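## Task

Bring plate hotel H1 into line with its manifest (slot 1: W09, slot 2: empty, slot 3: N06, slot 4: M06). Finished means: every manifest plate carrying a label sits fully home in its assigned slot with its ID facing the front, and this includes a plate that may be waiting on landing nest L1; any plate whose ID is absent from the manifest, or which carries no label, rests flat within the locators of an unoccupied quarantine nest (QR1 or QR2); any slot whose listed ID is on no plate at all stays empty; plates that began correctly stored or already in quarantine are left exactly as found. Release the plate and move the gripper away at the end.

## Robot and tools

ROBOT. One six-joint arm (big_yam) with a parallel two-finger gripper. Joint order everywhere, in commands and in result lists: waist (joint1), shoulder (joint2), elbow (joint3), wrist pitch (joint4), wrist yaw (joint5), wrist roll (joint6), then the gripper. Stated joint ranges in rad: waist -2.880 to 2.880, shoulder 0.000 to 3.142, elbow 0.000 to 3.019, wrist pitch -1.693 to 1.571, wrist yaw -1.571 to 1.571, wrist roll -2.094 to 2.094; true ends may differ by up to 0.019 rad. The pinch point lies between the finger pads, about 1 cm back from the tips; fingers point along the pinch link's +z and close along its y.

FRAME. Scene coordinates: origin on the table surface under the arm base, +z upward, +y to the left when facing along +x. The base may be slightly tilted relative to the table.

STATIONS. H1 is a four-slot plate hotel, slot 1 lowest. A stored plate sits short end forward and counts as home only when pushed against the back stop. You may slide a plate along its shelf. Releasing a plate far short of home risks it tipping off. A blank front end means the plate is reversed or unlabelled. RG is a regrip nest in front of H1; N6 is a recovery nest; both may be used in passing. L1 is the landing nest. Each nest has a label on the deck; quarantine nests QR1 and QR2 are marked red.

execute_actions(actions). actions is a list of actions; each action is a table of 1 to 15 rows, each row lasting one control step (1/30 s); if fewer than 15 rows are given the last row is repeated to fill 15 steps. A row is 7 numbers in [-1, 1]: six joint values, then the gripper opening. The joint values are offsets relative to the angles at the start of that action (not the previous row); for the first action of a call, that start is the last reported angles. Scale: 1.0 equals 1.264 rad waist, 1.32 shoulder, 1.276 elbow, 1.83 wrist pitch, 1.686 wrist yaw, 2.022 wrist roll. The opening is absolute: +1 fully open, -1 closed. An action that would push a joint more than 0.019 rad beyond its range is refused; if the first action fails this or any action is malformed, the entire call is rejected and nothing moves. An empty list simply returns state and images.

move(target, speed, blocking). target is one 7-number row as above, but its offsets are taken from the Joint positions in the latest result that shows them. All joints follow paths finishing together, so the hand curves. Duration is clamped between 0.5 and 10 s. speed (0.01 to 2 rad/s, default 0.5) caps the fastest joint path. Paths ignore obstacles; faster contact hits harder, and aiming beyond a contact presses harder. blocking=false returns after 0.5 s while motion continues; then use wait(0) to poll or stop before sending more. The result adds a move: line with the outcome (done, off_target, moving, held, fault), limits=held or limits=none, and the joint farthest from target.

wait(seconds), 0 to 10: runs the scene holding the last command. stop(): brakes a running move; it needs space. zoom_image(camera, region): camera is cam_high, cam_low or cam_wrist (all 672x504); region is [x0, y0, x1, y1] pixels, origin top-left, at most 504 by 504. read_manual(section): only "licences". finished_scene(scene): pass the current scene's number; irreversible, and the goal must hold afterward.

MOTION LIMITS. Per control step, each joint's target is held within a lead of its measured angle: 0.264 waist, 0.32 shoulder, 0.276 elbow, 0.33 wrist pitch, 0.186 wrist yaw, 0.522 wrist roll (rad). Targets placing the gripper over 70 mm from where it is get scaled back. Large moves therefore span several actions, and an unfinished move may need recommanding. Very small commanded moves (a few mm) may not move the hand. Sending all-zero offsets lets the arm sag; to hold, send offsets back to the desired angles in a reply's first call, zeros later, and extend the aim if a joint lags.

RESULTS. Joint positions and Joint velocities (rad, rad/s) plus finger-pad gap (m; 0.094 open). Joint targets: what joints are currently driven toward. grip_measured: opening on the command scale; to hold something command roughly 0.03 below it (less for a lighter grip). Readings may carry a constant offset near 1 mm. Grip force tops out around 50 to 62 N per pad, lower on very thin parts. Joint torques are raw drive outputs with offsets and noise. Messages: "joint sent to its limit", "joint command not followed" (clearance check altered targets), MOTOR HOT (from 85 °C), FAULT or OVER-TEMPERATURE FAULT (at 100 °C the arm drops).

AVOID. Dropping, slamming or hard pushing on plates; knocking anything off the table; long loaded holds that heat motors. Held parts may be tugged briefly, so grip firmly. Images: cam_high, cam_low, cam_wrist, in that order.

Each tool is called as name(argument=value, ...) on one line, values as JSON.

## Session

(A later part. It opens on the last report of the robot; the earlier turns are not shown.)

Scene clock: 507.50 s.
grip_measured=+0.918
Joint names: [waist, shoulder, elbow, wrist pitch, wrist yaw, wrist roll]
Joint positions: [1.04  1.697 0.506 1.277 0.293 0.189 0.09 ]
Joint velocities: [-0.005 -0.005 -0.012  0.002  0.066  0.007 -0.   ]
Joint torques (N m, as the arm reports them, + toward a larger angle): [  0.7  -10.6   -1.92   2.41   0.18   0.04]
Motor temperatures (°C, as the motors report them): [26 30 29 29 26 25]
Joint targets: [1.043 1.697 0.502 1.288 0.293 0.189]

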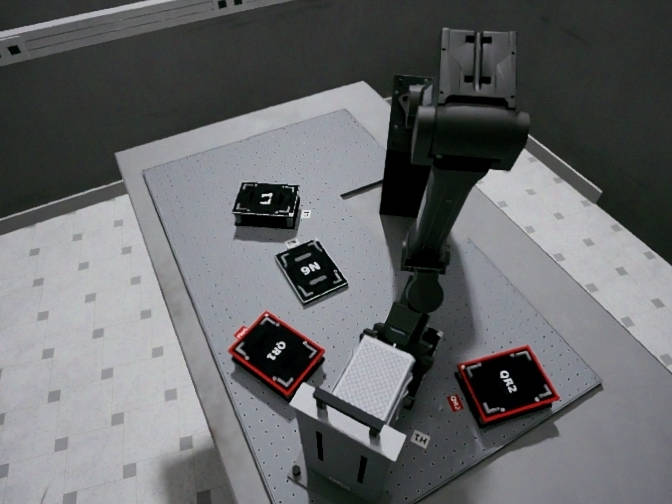

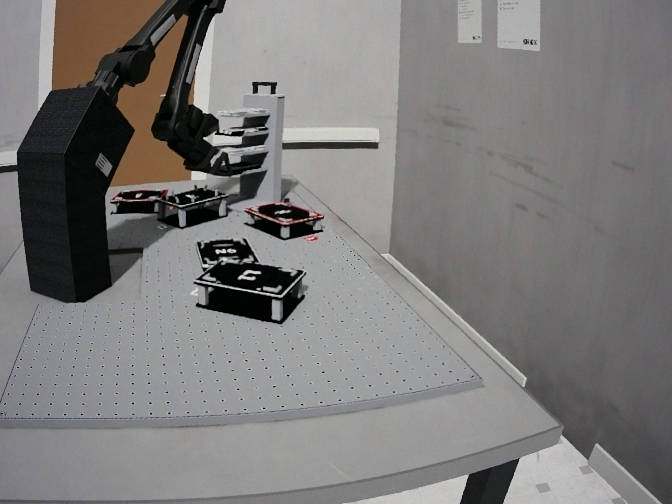

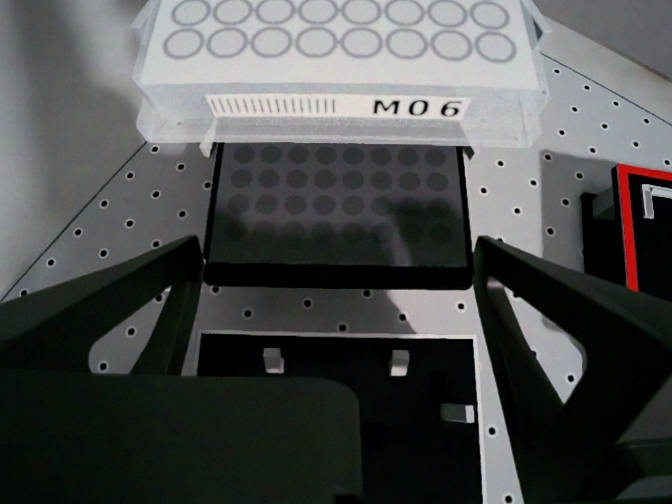

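execute_actions(actions=[[[-0.00719,-0.01113,-0.00945,-0.00526,-0.00183,0.0,0.92],[-0.00739,-0.01263,-0.00960,-0.00626,-0.00198,0.0,0.92],[-0.00772,-0.01507,-0.00983,-0.00788,-0.00223,0.0,0.92],[-0.00816,-0.01836,-0.01015,-0.01006,-0.00256,0.0,0.92],[-0.00870,-0.02235,-0.01054,-0.01271,-0.00297,0.0,0.92],[-0.00930,-0.02681,-0.01097,-0.01567,-0.00342,0.0,0.92],[-0.00996,-0.03165,-0.01144,-0.01888,-0.00390,0.0,0.92],[-0.01061,-0.03654,-0.01191,-0.02211,-0.00440,0.0,0.92],[-0.01127,-0.04138,-0.01238,-0.02532,-0.00488,0.0,0.92],[-0.01187,-0.04584,-0.01281,-0.02828,-0.00534,0.0,0.92],[-0.01241,-0.04983,-0.01320,-0.03093,-0.00574,0.0,0.92],[-0.01285,-0.05312,-0.01352,-0.03311,-0.00607,0.0,0.92],[-0.01318,-0.05556,-0.01375,-0.03473,-0.00632,0.0,0.92],[-0.01338,-0.05706,-0.01390,-0.03573,-0.00647,0.0,0.92],[-0.01345,-0.05758,-0.01395,-0.03607,-0.00652,0.0,0.92]]])

wait(seconds=0.4)

Scene clock: 561.00 s.
grip_measured=+0.918
Joint names: [waist, shoulder, elbow, wrist pitch, wrist yaw, wrist roll]
Joint positions: [1.033 1.636 0.506 1.225 0.285 0.189 0.09 ]
Joint velocities: [-0.005 -0.132  0.002 -0.046 -0.022  0.022  0.001]
Joint torques (N m, as the arm reports them, + toward a larger angle): [ -0.11 -11.64  -2.51   1.68   0.07   0.03]
Motor temperatures (°C, as the motors report them): [26 30 29 29 26 25]
Joint targets: [1.023 1.621 0.488 1.211 0.282 0.189]

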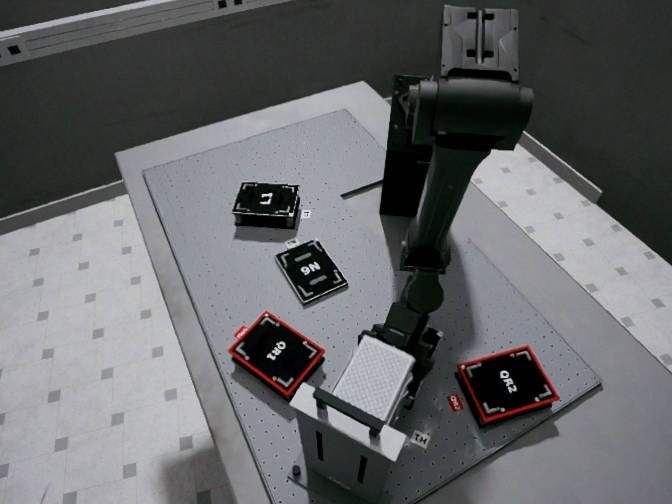

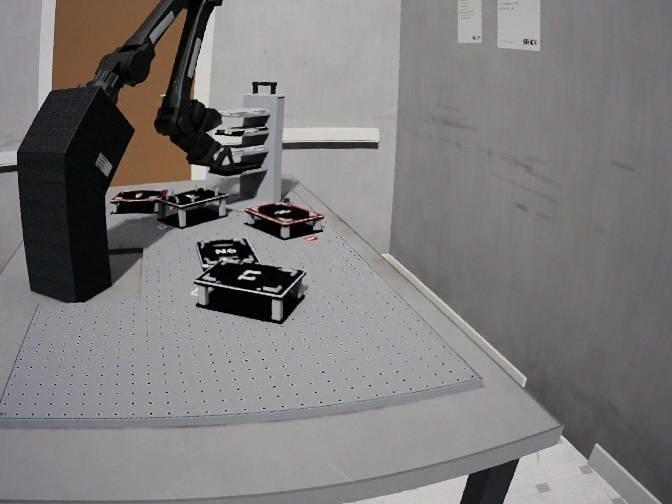

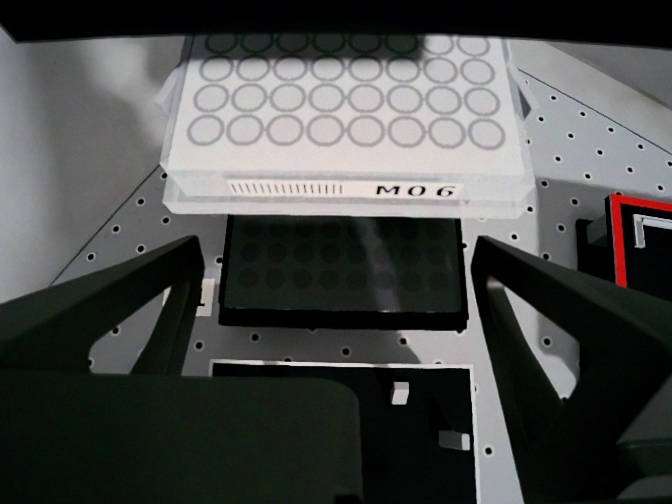

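Scene clock: 561.40 s.
grip_measured=+0.918
Joint names: [waist, shoulder, elbow, wrist pitch, wrist yaw, wrist roll]
Joint positions: [1.033 1.631 0.501 1.22  0.285 0.189 0.09 ]
Joint velocities: [-0.005 -0.015  0.007 -0.012  0.066 -0.11   0.   ]
Joint torques (N m, as the arm reports them, + toward a larger angle): [ -0.25 -11.65  -2.13   1.65   0.08   0.06]
Motor temperatures (°C, as the motors report them): [26 30 29 29 26 25]
Joint targets: [1.023 1.621 0.488 1.211 0.282 0.189]
wait: 0.40 s; no rest

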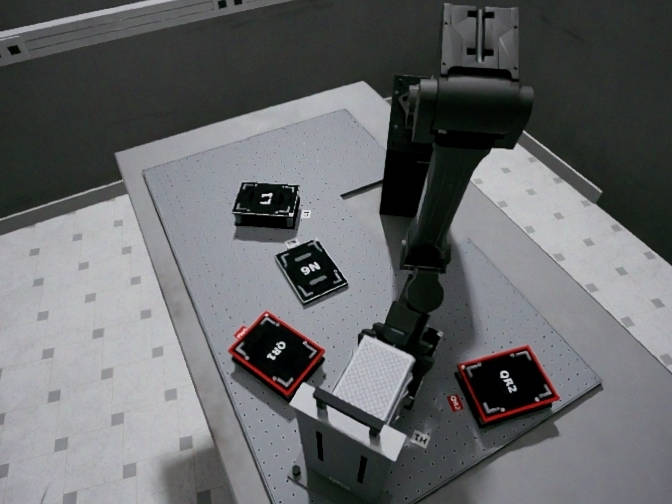

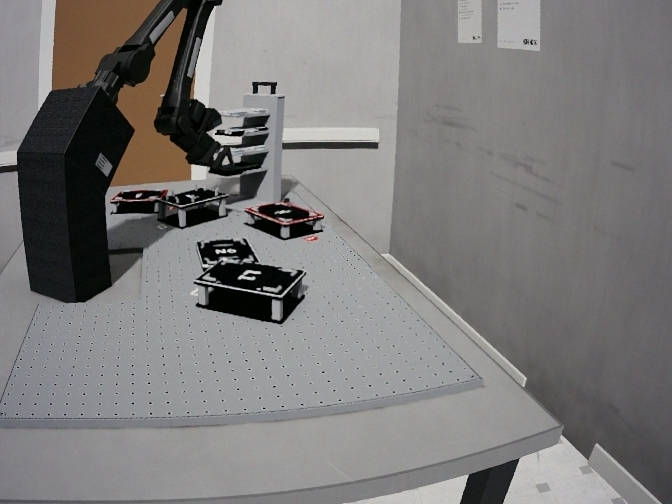

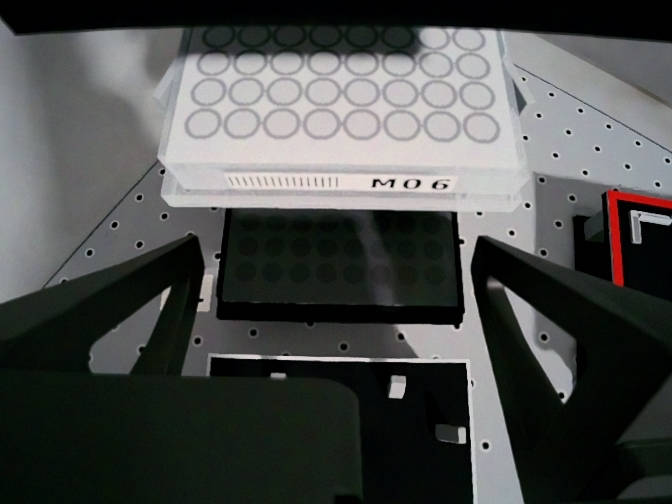

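wait(seconds=0)

zoom_image(camera="cam_wrist", region=[170, 100, 510, 340])

Scene clock: 567.30 s.
grip_measured=+0.918
Joint names: [waist, shoulder, elbow, wrist pitch, wrist yaw, wrist roll]
Joint positions: [1.033 1.631 0.501 1.22  0.285 0.189 0.09 ]
Joint velocities: [-0.005  0.015 -0.012  0.007  0.022 -0.051 -0.001]
Joint torques (N m, as the arm reports them, + toward a larger angle): [ -0.17 -11.53  -2.11   1.48   0.1    0.03]
Motor temperatures (°C, as the motors report them): [26 30 29 29 26 25]
Joint targets: [1.023 1.621 0.488 1.211 0.282 0.189]

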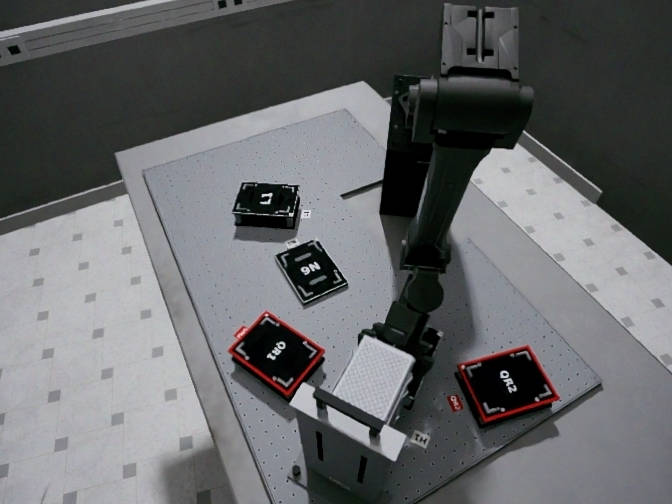

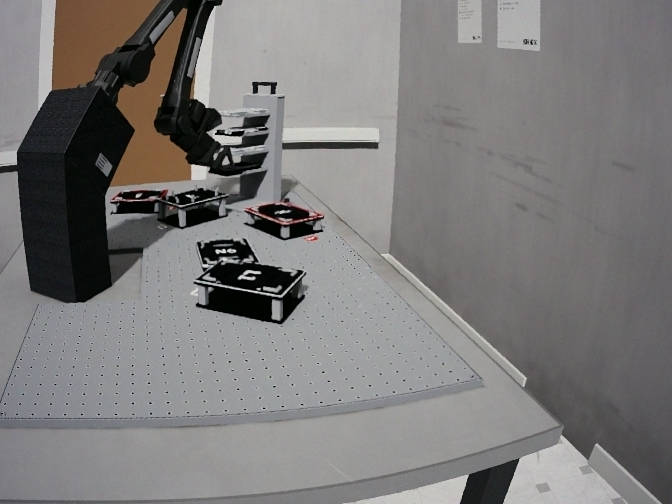

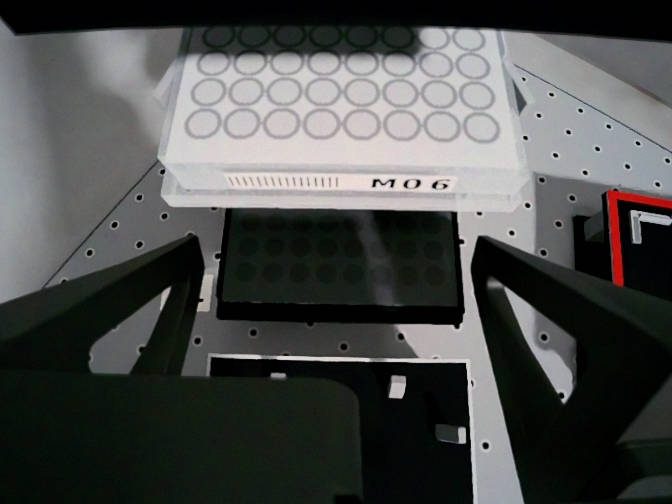

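Region (170, 100, 510, 340) of cam_wrist's 672x504 image, scaled by 1.482, with more detail than that image has; it fills the top 356 rows of this view, and the rest is white.

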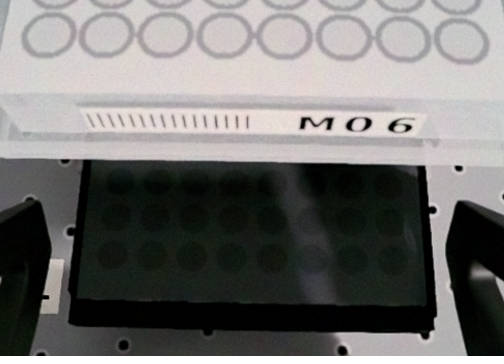

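execute_actions(actions=[[[-0.0080,-0.004,-0.005,-0.0052,-0.001,0.0,0.90],[-0.0083,-0.004,-0.005,-0.0056,-0.001,0.0,0.88],[-0.0086,-0.004,-0.005,-0.0060,-0.001,0.0,0.86],[-0.0089,-0.004,-0.005,-0.0064,-0.001,0.0,0.84],[-0.0092,-0.004,-0.005,-0.0068,-0.001,0.0,0.82],[-0.0095,-0.004,-0.005,-0.0072,-0.001,0.0,0.80],[-0.0097,-0.004,-0.005,-0.0076,-0.001,0.0,0.80],[-0.0097,-0.004,-0.005,-0.0078,-0.001,0.0,0.80]]])

Scene clock: 586.63 s.
grip_measured=+0.802
Joint names: [waist, shoulder, elbow, wrist pitch, wrist yaw, wrist roll]
Joint positions: [1.031 1.631 0.501 1.215 0.285 0.189 0.085]
Joint velocities: [-0.005 -0.005  0.002  0.002  0.022 -0.037 -0.   ]
Joint torques (N m, as the arm reports them, + toward a larger angle): [ -0.38 -11.05  -1.57   1.56   0.13   0.03]
Motor temperatures (°C, as the motors report them): [26 30 29 28 26 25]
Joint targets: [1.021 1.626 0.494 1.206 0.283 0.189]

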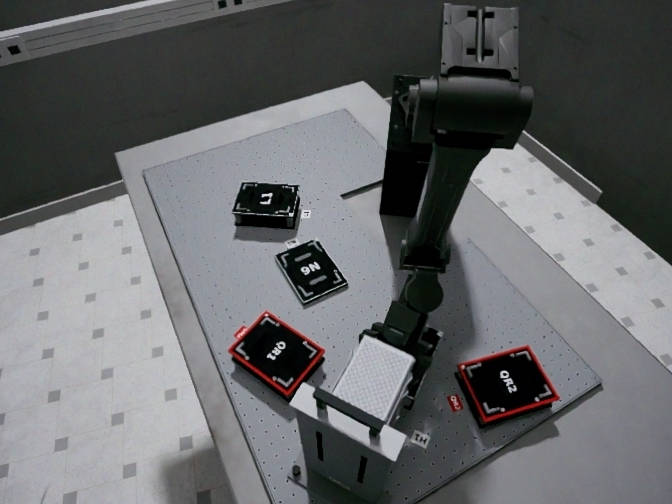

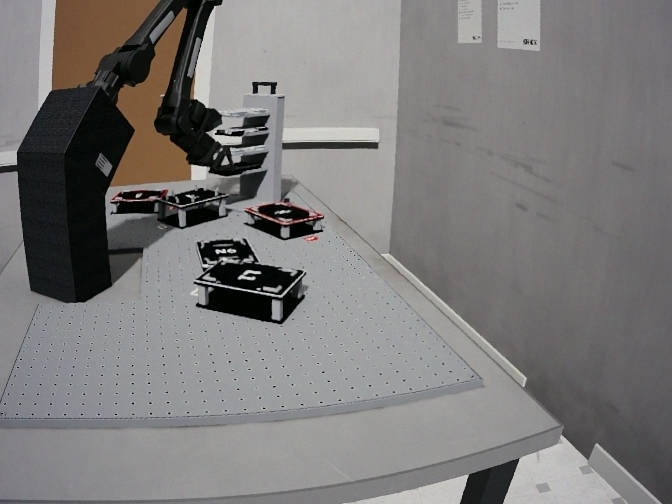

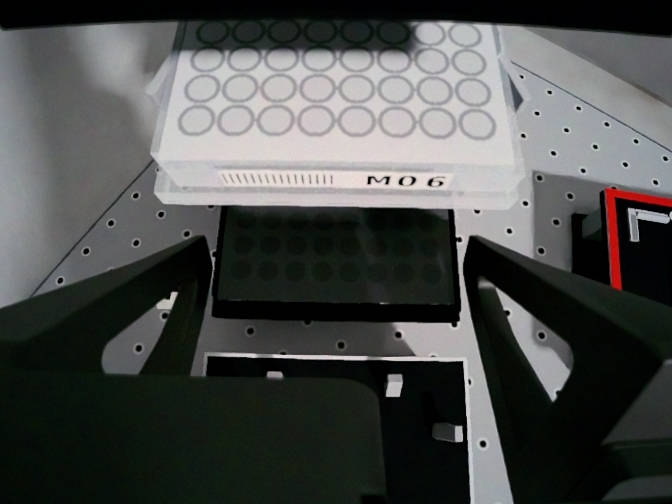

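execute_actions(actions=[[[-0.003,-0.004,-0.003,0.0,0.0,0.0,0.785],[-0.003,-0.004,-0.003,0.0,0.0,0.0,0.77],[-0.003,-0.004,-0.003,0.0,0.0,0.0,0.755],[-0.003,-0.004,-0.003,0.0,0.0,0.0,0.74],[-0.003,-0.004,-0.003,0.0,0.0,0.0,0.725],[-0.003,-0.004,-0.003,0.0,0.0,0.0,0.71],[-0.003,-0.004,-0.003,0.0,0.0,0.0,0.70],[-0.003,-0.004,-0.003,0.0,0.0,0.0,0.69],[-0.003,-0.004,-0.003,0.0,0.0,0.0,0.68],[-0.003,-0.004,-0.003,0.0,0.0,0.0,0.67],[-0.003,-0.004,-0.003,0.0,0.0,0.0,0.66],[-0.003,-0.004,-0.003,0.0,0.0,0.0,0.65]]])

wait(seconds=0.2)

Scene clock: 594.07 s.
grip_measured=+0.652
Joint names: [waist, shoulder, elbow, wrist pitch, wrist yaw, wrist roll]
Joint positions: [1.031 1.631 0.501 1.215 0.284 0.189 0.078]
Joint velocities: [-0.005 -0.015  0.002  0.007  0.051 -0.051 -0.   ]
Joint torques (N m, as the arm reports them, + toward a larger angle): [  0.21 -10.59  -1.58   2.04   0.2    0.04]
Motor temperatures (°C, as the motors report them): [26 30 29 28 26 25]
Joint targets: [1.027 1.626 0.497 1.215 0.285 0.189]

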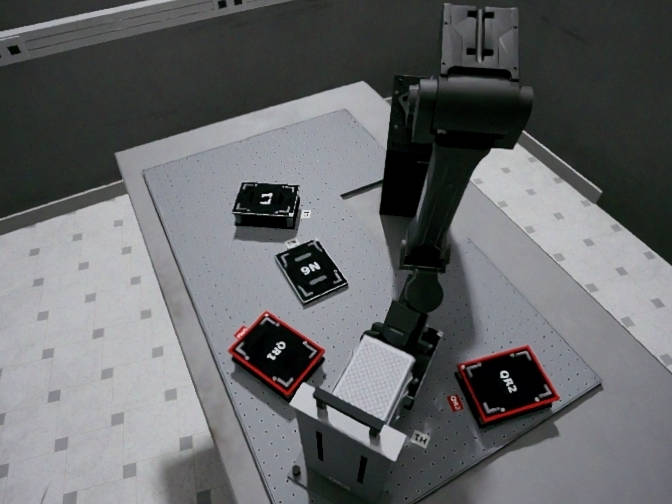

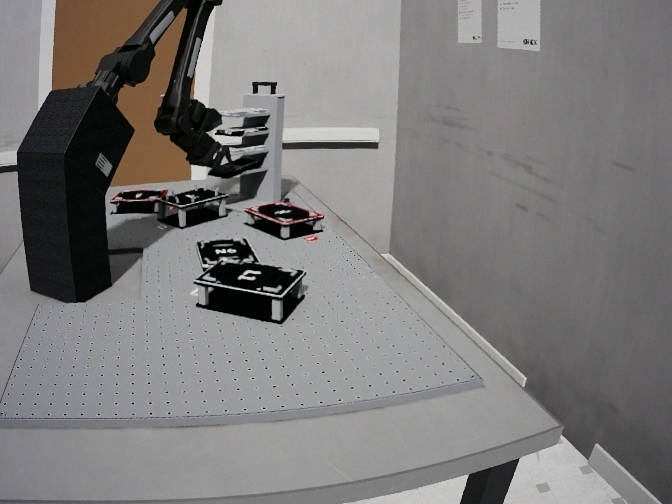

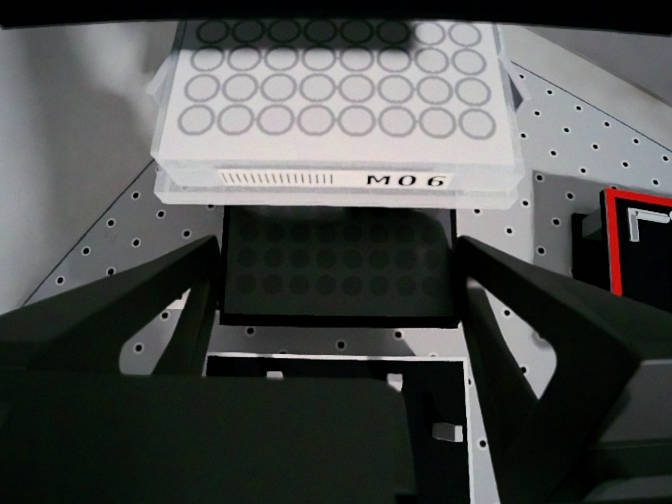

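Scene clock: 594.27 s.
grip_measured=+0.652
Joint names: [waist, shoulder, elbow, wrist pitch, wrist yaw, wrist roll]
Joint positions: [1.031 1.631 0.501 1.215 0.284 0.189 0.078]
Joint velocities: [-0.005 -0.015 -0.012  0.002 -0.007 -0.022  0.001]
Joint torques (N m, as the arm reports them, + toward a larger angle): [  0.29 -11.    -1.37   2.02   0.19   0.04]
Motor temperatures (°C, as the motors report them): [26 30 29 28 26 25]
Joint targets: [1.027 1.626 0.497 1.215 0.285 0.189]
wait: 0.20 s; at rest by 0.17 s

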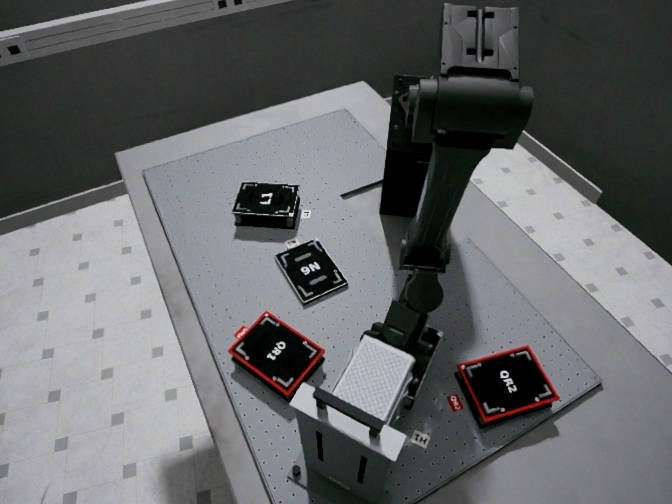

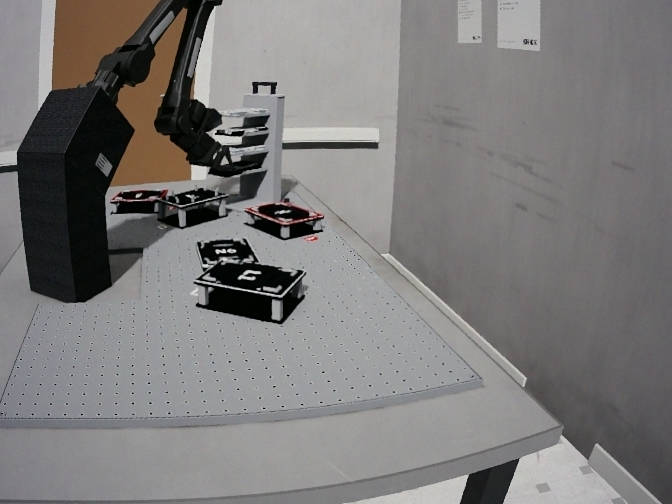

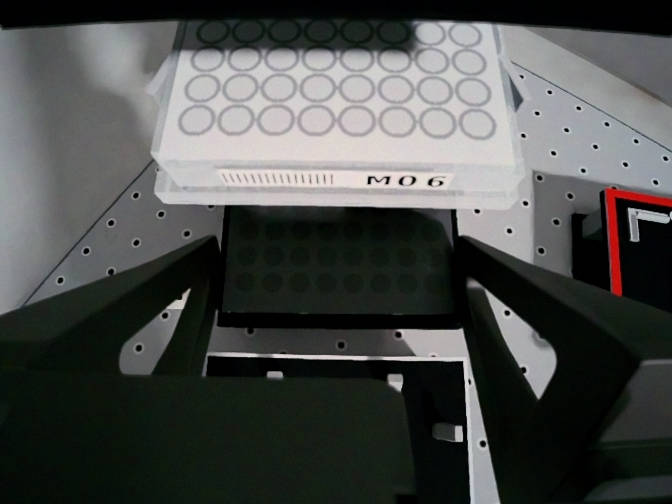

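zoom_image(camera="cam_low", region=[170, 90, 300, 200])

Region (170, 90, 300, 200) of cam_low's 672x504 image, scaled by 3.877, with more detail than that image has; it fills the top 426 rows of this view, and the rest is white.

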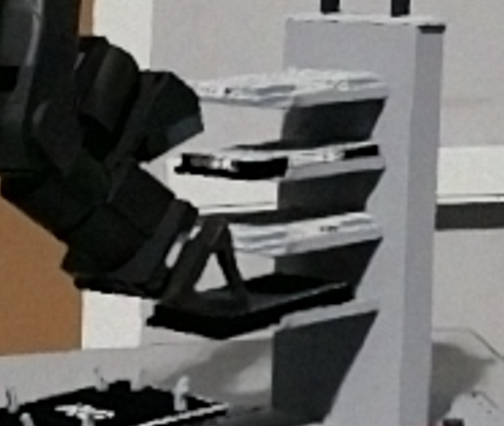

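execute_actions(actions=[[[-0.003,-0.004,-0.003,0.0095,0.0,0.0,0.65],[-0.003,-0.004,-0.003,0.0105,0.0,0.0,0.65],[-0.003,-0.004,-0.003,0.0115,0.0,0.0,0.65],[-0.003,-0.004,-0.003,0.0125,0.0,0.0,0.65],[-0.003,-0.004,-0.003,0.0135,0.0,0.0,0.65],[-0.003,-0.004,-0.003,0.0145,0.0,0.0,0.65],[-0.003,-0.004,-0.003,0.0155,0.0,0.0,0.65],[-0.003,-0.004,-0.003,0.0165,0.0,0.0,0.65],[-0.003,-0.004,-0.003,0.0175,0.0,0.0,0.65],[-0.003,-0.004,-0.003,0.0185,0.0,0.0,0.65],[-0.003,-0.004,-0.003,0.0195,0.0,0.0,0.65],[-0.003,-0.004,-0.003,0.0205,0.0,0.0,0.65],[-0.003,-0.004,-0.003,0.0215,0.0,0.0,0.65],[-0.003,-0.004,-0.003,0.0225,0.0,0.0,0.65],[-0.003,-0.004,-0.003,0.0230,0.0,0.0,0.65]]])

wait(seconds=0.3)

Scene clock: 612.10 s.
grip_measured=+0.652
Joint names: [waist, shoulder, elbow, wrist pitch, wrist yaw, wrist roll]
Joint positions: [1.031 1.631 0.501 1.236 0.284 0.189 0.078]
Joint velocities: [-0.015  0.005 -0.002  0.051 -0.022  0.037 -0.001]
Joint torques (N m, as the arm reports them, + toward a larger angle): [  0.22 -11.13  -1.36   2.77   0.19   0.04]
Motor temperatures (°C, as the motors report them): [26 30 29 29 26 25]
Joint targets: [1.027 1.626 0.497 1.257 0.284 0.189]

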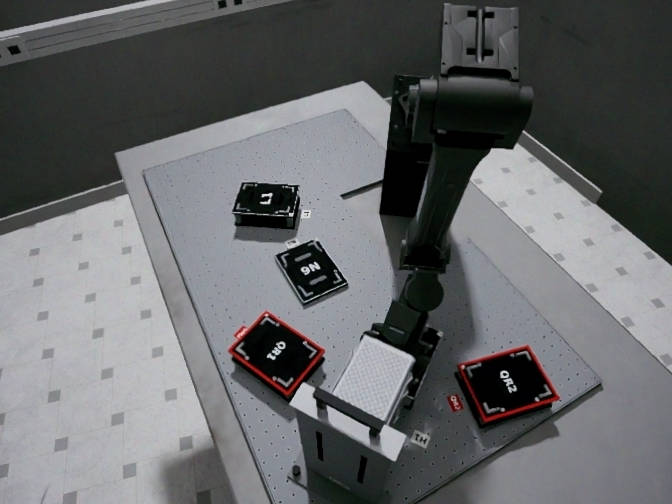

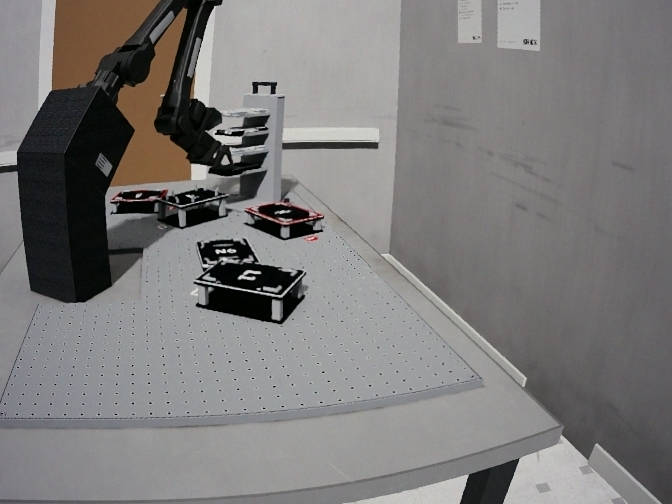

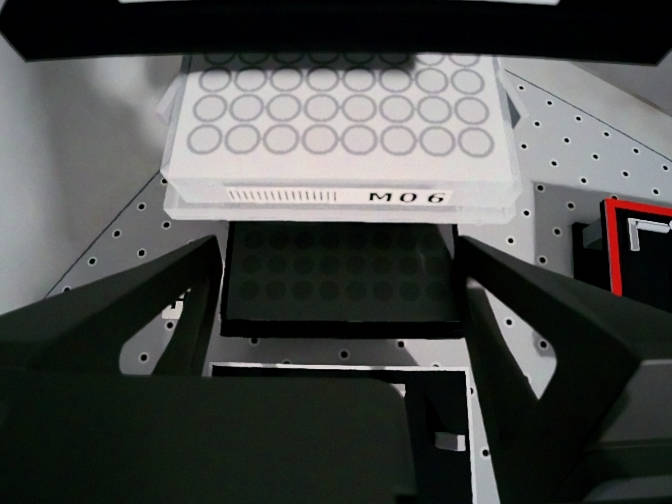

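Scene clock: 612.40 s.
grip_measured=+0.652
Joint names: [waist, shoulder, elbow, wrist pitch, wrist yaw, wrist roll]
Joint positions: [1.031 1.631 0.501 1.239 0.284 0.189 0.078]
Joint velocities: [ 0.005 -0.015 -0.017 -0.007  0.037 -0.066 -0.   ]
Joint torques (N m, as the arm reports them, + toward a larger angle): [  0.14 -11.01  -1.34   2.78   0.19   0.02]
Motor temperatures (°C, as the motors report them): [26 30 29 29 26 25]
Joint targets: [1.027 1.626 0.497 1.257 0.284 0.189]
wait: 0.30 s; at rest by 0.20 s

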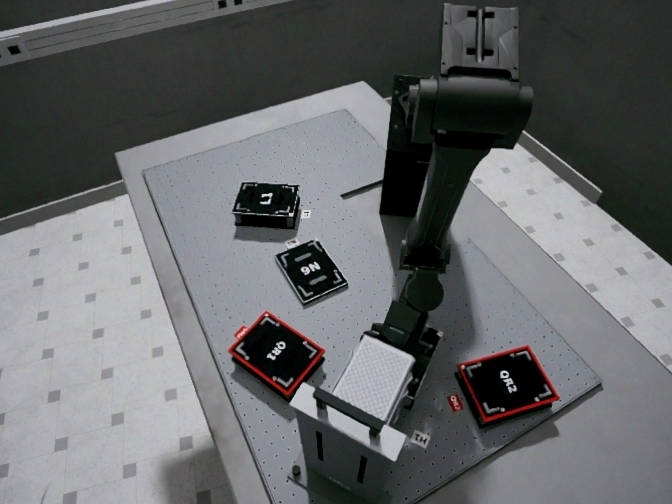

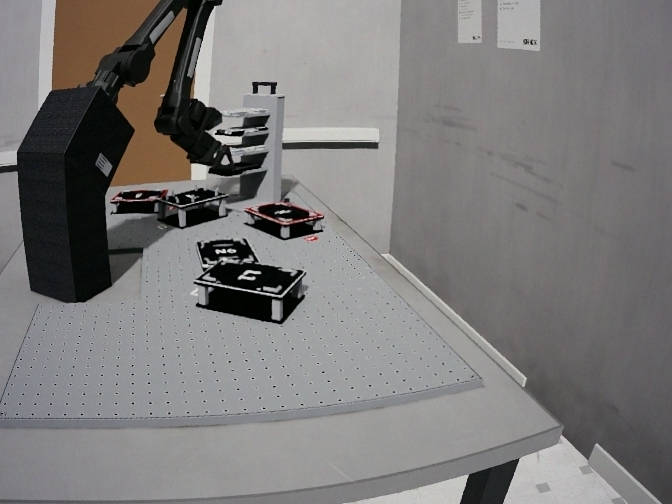

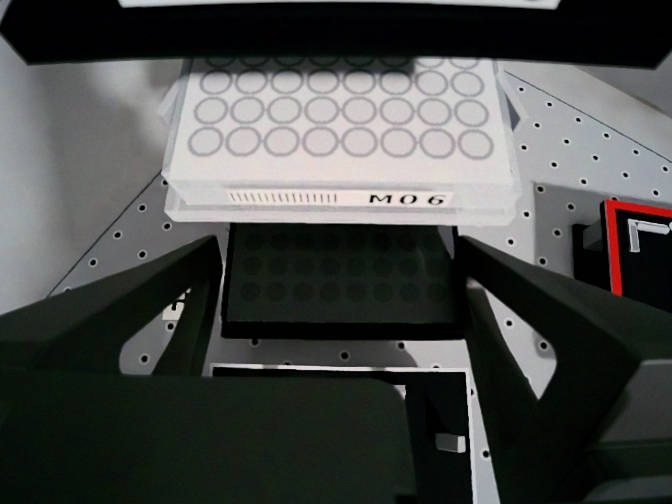

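zoom_image(camera="cam_low", region=[170, 90, 300, 200])

zoom_image(camera="cam_wrist", region=[170, 110, 510, 350])

Region (170, 90, 300, 200) of cam_low's 672x504 image, scaled by 3.877, with more detail than that image has; it fills the top 426 rows of this view, and the rest is white.

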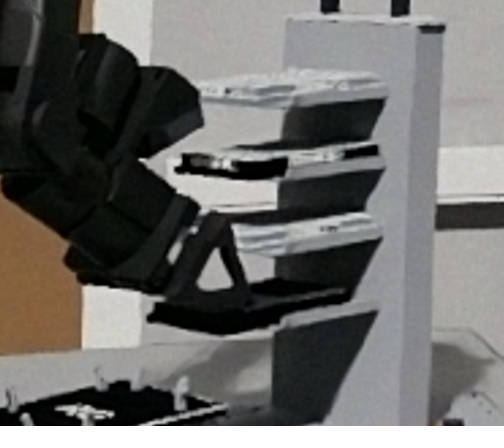

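Region (170, 110, 510, 350) of cam_wrist's 672x504 image, scaled by 1.482, with more detail than that image has; it fills the top 356 rows of this view, and the rest is white.

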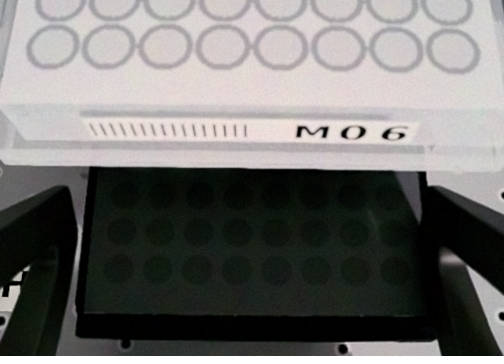

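execute_actions(actions=[[[-0.003,-0.004,-0.003,0.006,0.0,0.0,0.66],[-0.003,-0.004,-0.003,0.006,0.0,0.0,0.67],[-0.003,-0.004,-0.003,0.006,0.0,0.0,0.68],[-0.003,-0.004,-0.003,0.006,0.0,0.0,0.69],[-0.003,-0.004,-0.003,0.006,0.0,0.0,0.70],[-0.003,-0.004,-0.003,0.006,0.0,0.0,0.715],[-0.003,-0.004,-0.003,0.006,0.0,0.0,0.73],[-0.003,-0.004,-0.003,0.006,0.0,0.0,0.745],[-0.003,-0.004,-0.003,0.006,0.0,0.0,0.76],[-0.003,-0.004,-0.003,0.006,0.0,0.0,0.78],[-0.003,-0.004,-0.003,0.006,0.0,0.0,0.80],[-0.003,-0.004,-0.003,0.006,0.0,0.0,0.83],[-0.003,-0.004,-0.003,0.006,0.0,0.0,0.86],[-0.003,-0.004,-0.003,0.006,0.0,0.0,0.90],[-0.003,-0.004,-0.003,0.006,0.0,0.0,0.93]]])

wait(seconds=0.4)

Scene clock: 625.30 s.
grip_measured=+0.915
Joint names: [waist, shoulder, elbow, wrist pitch, wrist yaw, wrist roll]
Joint positions: [1.031 1.631 0.501 1.239 0.284 0.189 0.09 ]
Joint velocities: [-0.015 -0.024 -0.002  0.007 -0.022  0.022  0.027]
Joint torques (N m, as the arm reports them, + toward a larger angle): [  0.14 -11.    -1.33   2.55   0.18   0.05]
Motor temperatures (°C, as the motors report them): [26 30 29 29 26 25]
Joint targets: [1.027 1.626 0.497 1.250 0.284 0.189]

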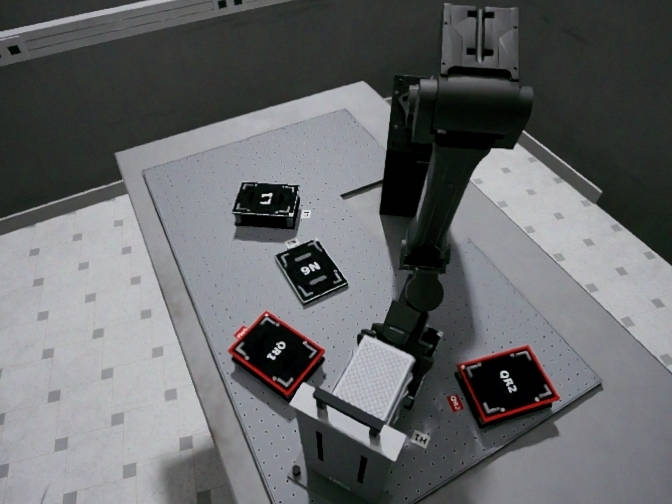

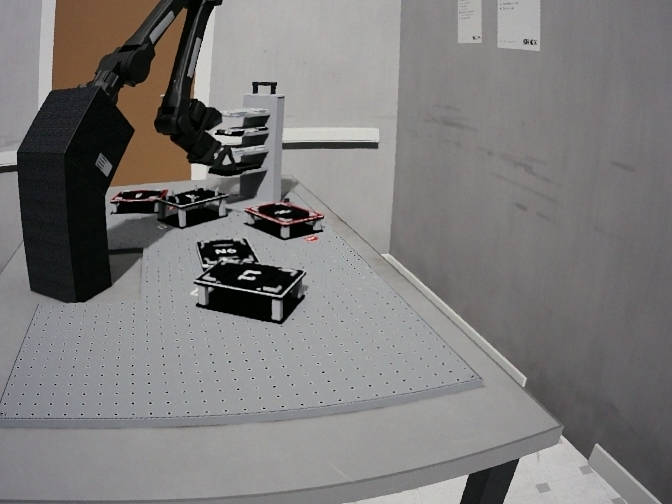

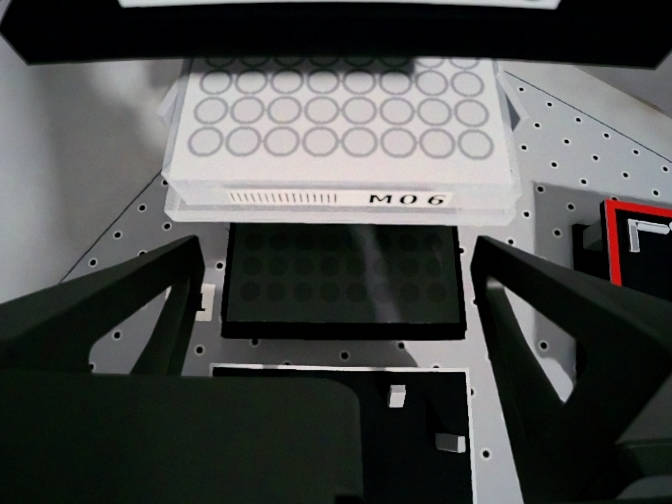

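Scene clock: 625.70 s.
grip_measured=+0.928
Joint names: [waist, shoulder, elbow, wrist pitch, wrist yaw, wrist roll]
Joint positions: [1.031 1.631 0.501 1.239 0.284 0.189 0.091]
Joint velocities: [-0.015  0.015 -0.017 -0.007  0.022 -0.051 -0.   ]
Joint torques (N m, as the arm reports them, + toward a larger angle): [  0.06 -10.84  -1.37   2.42   0.17   0.04]
Motor temperatures (°C, as the motors report them): [26 30 29 29 26 25]
Joint targets: [1.027 1.626 0.497 1.250 0.284 0.189]
wait: 0.40 s; at rest by 0.20 s

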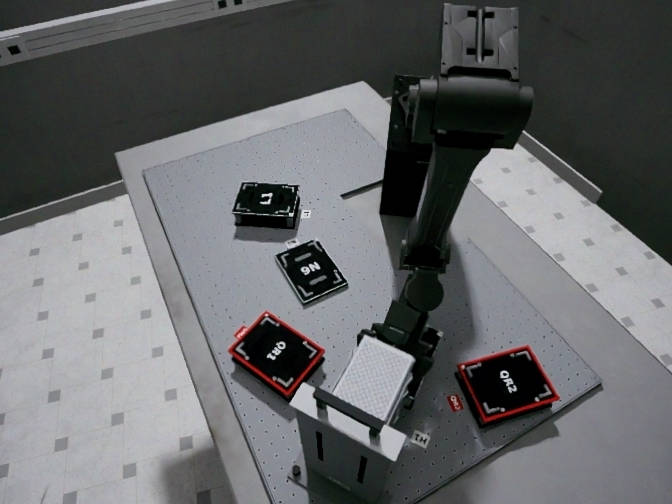

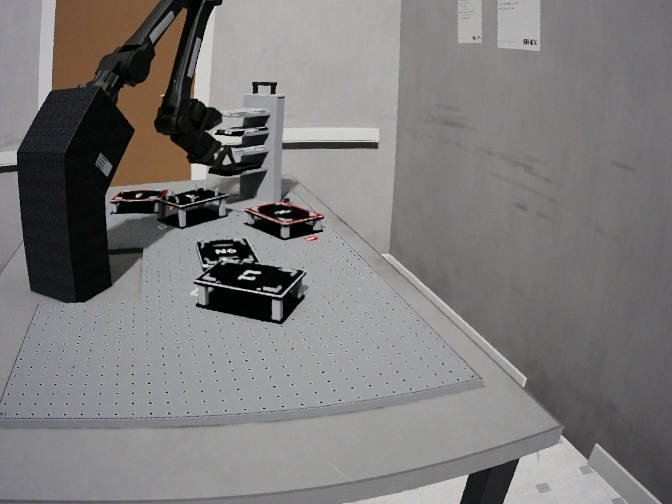

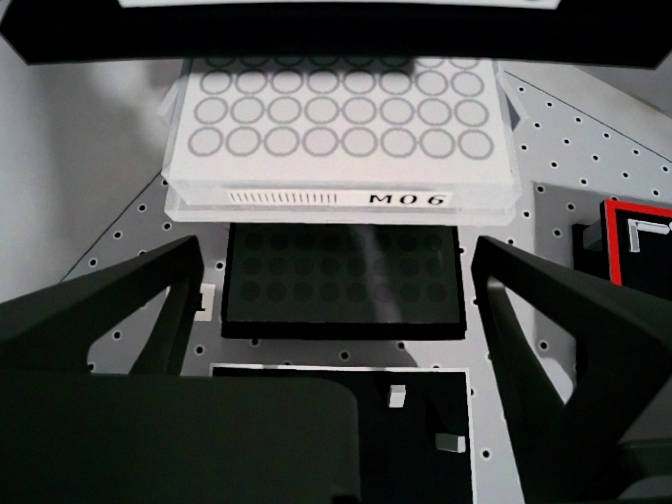

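zoom_image(camera="cam_low", region=[170, 90, 300, 200])

zoom_image(camera="cam_wrist", region=[170, 110, 510, 350])

Region (170, 90, 300, 200) of cam_low's 672x504 image, scaled by 3.877, with more detail than that image has; it fills the top 426 rows of this view, and the rest is white.

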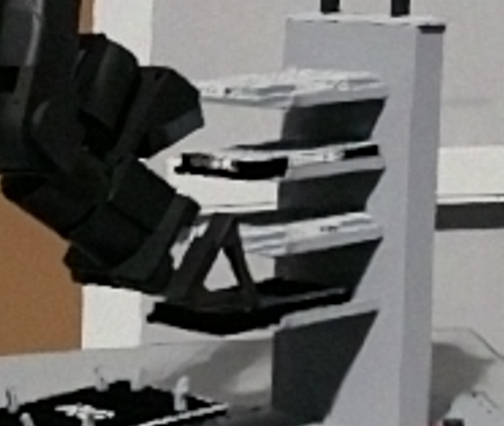

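Region (170, 110, 510, 350) of cam_wrist's 672x504 image, scaled by 1.482, with more detail than that image has; it fills the top 356 rows of this view, and the rest is white.

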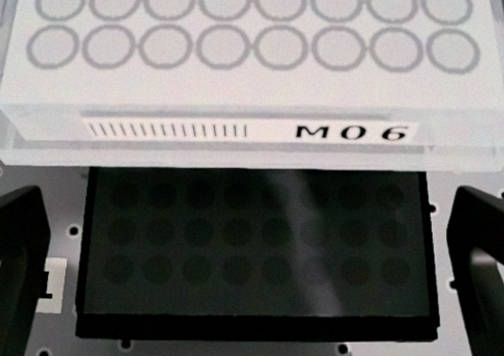

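execute_actions(actions=[[[0.0,0.00478,0.0040,0.004,0.0,0.0,0.93],[0.0,0.00544,0.0042,0.004,0.0,0.0,0.93],[0.0,0.00652,0.0044,0.004,0.0,0.0,0.93],[0.0,0.00798,0.0047,0.004,0.0,0.0,0.93],[0.0,0.00974,0.0050,0.004,0.0,0.0,0.93],[0.0,0.01171,0.0053,0.004,0.0,0.0,0.93],[0.0,0.01385,0.0056,0.004,0.0,0.0,0.93],[0.0,0.01601,0.0059,0.004,0.0,0.0,0.93],[0.0,0.01815,0.0062,0.004,0.0,0.0,0.93],[0.0,0.02012,0.0065,0.004,0.0,0.0,0.93],[0.0,0.02188,0.0067,0.004,0.0,0.0,0.93],[0.0,0.02334,0.0069,0.004,0.0,0.0,0.93],[0.0,0.02442,0.0070,0.004,0.0,0.0,0.93],[0.0,0.02508,0.0071,0.004,0.0,0.0,0.93],[0.0,0.02561,0.0071,0.004,0.0,0.0,0.93]]])

wait(seconds=0.4)

Scene clock: 672.00 s.
grip_measured=+0.928
Joint names: [waist, shoulder, elbow, wrist pitch, wrist yaw, wrist roll]
Joint positions: [1.031 1.652 0.501 1.239 0.284 0.189 0.091]
Joint velocities: [ 0.005  0.034  0.012 -0.007 -0.037 -0.007  0.001]
Joint torques (N m, as the arm reports them, + toward a larger angle): [  0.17 -10.59  -0.49   2.27   0.17   0.05]
Motor temperatures (°C, as the motors report them): [26 30 29 29 26 25]
Joint targets: [1.031 1.665 0.510 1.246 0.284 0.189]

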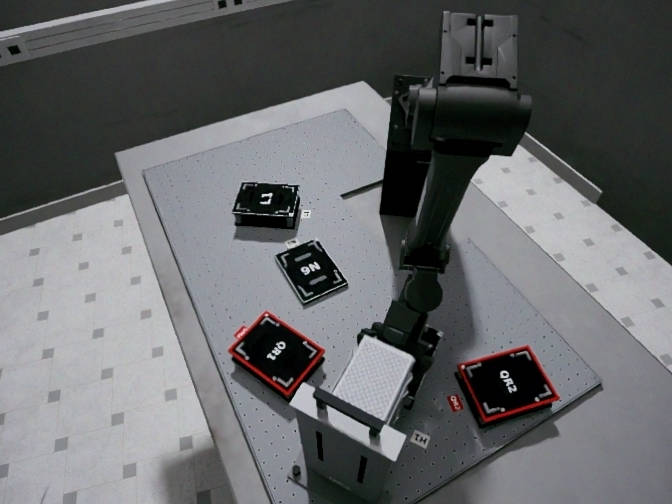

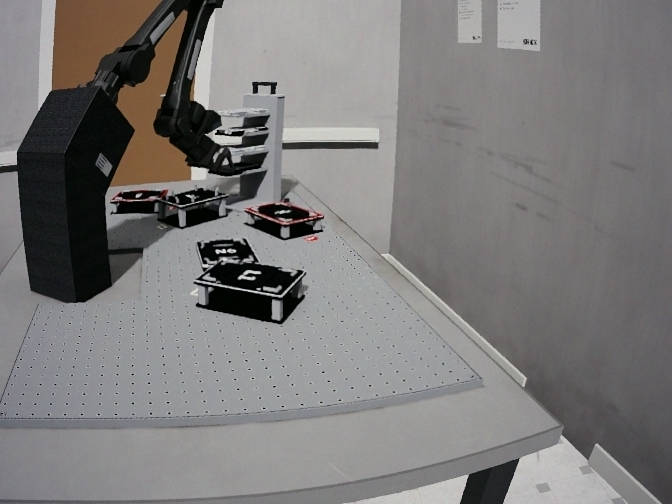

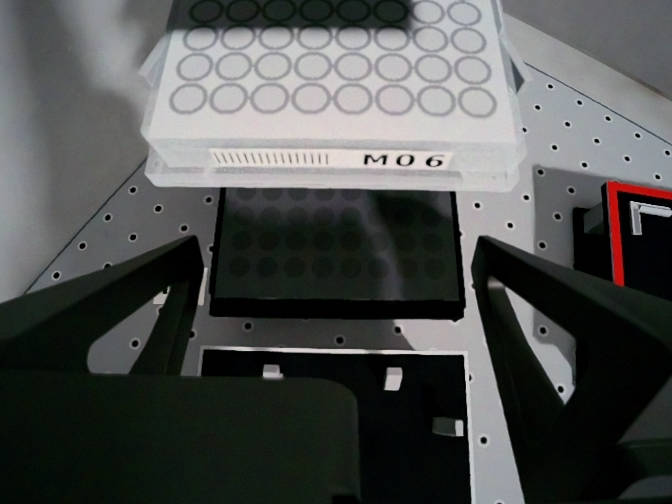

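Scene clock: 672.40 s.
grip_measured=+0.928
Joint names: [waist, shoulder, elbow, wrist pitch, wrist yaw, wrist roll]
Joint positions: [1.031 1.655 0.501 1.239 0.284 0.189 0.091]
Joint velocities: [-0.005 -0.015 -0.007 -0.027 -0.022 -0.037 -0.   ]
Joint torques (N m, as the arm reports them, + toward a larger angle): [ 0.65 -9.52 -0.58  2.4   0.19  0.05]
Motor temperatures (°C, as the motors report them): [26 30 29 29 26 25]
Joint targets: [1.031 1.665 0.510 1.246 0.284 0.189]
wait: 0.40 s; at rest by 0.20 s

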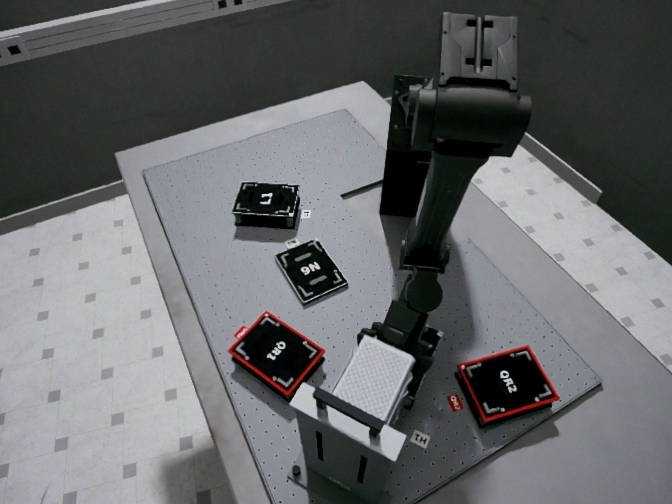

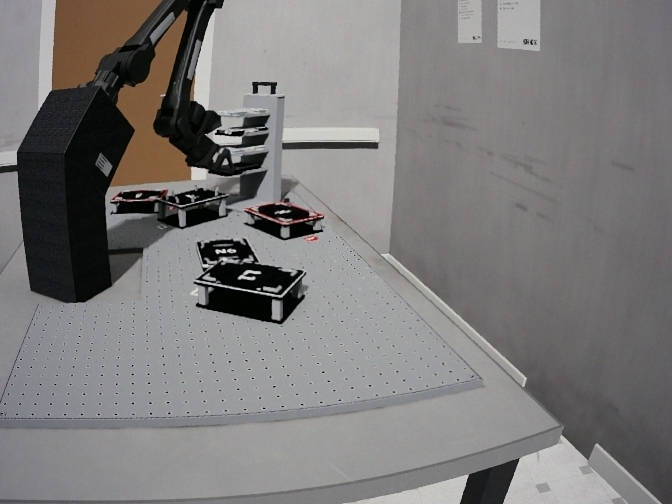

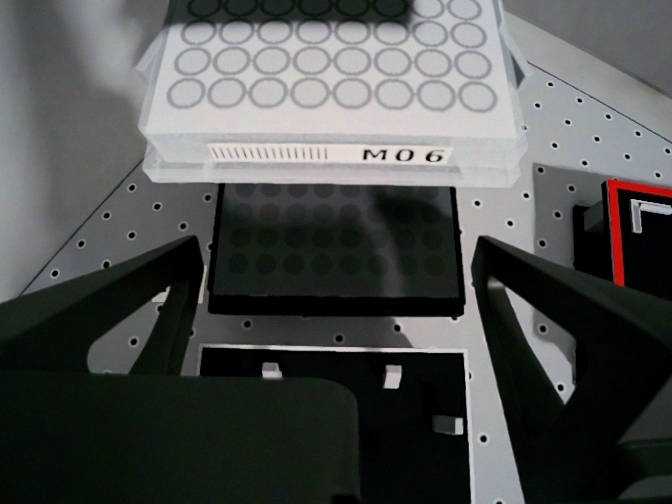

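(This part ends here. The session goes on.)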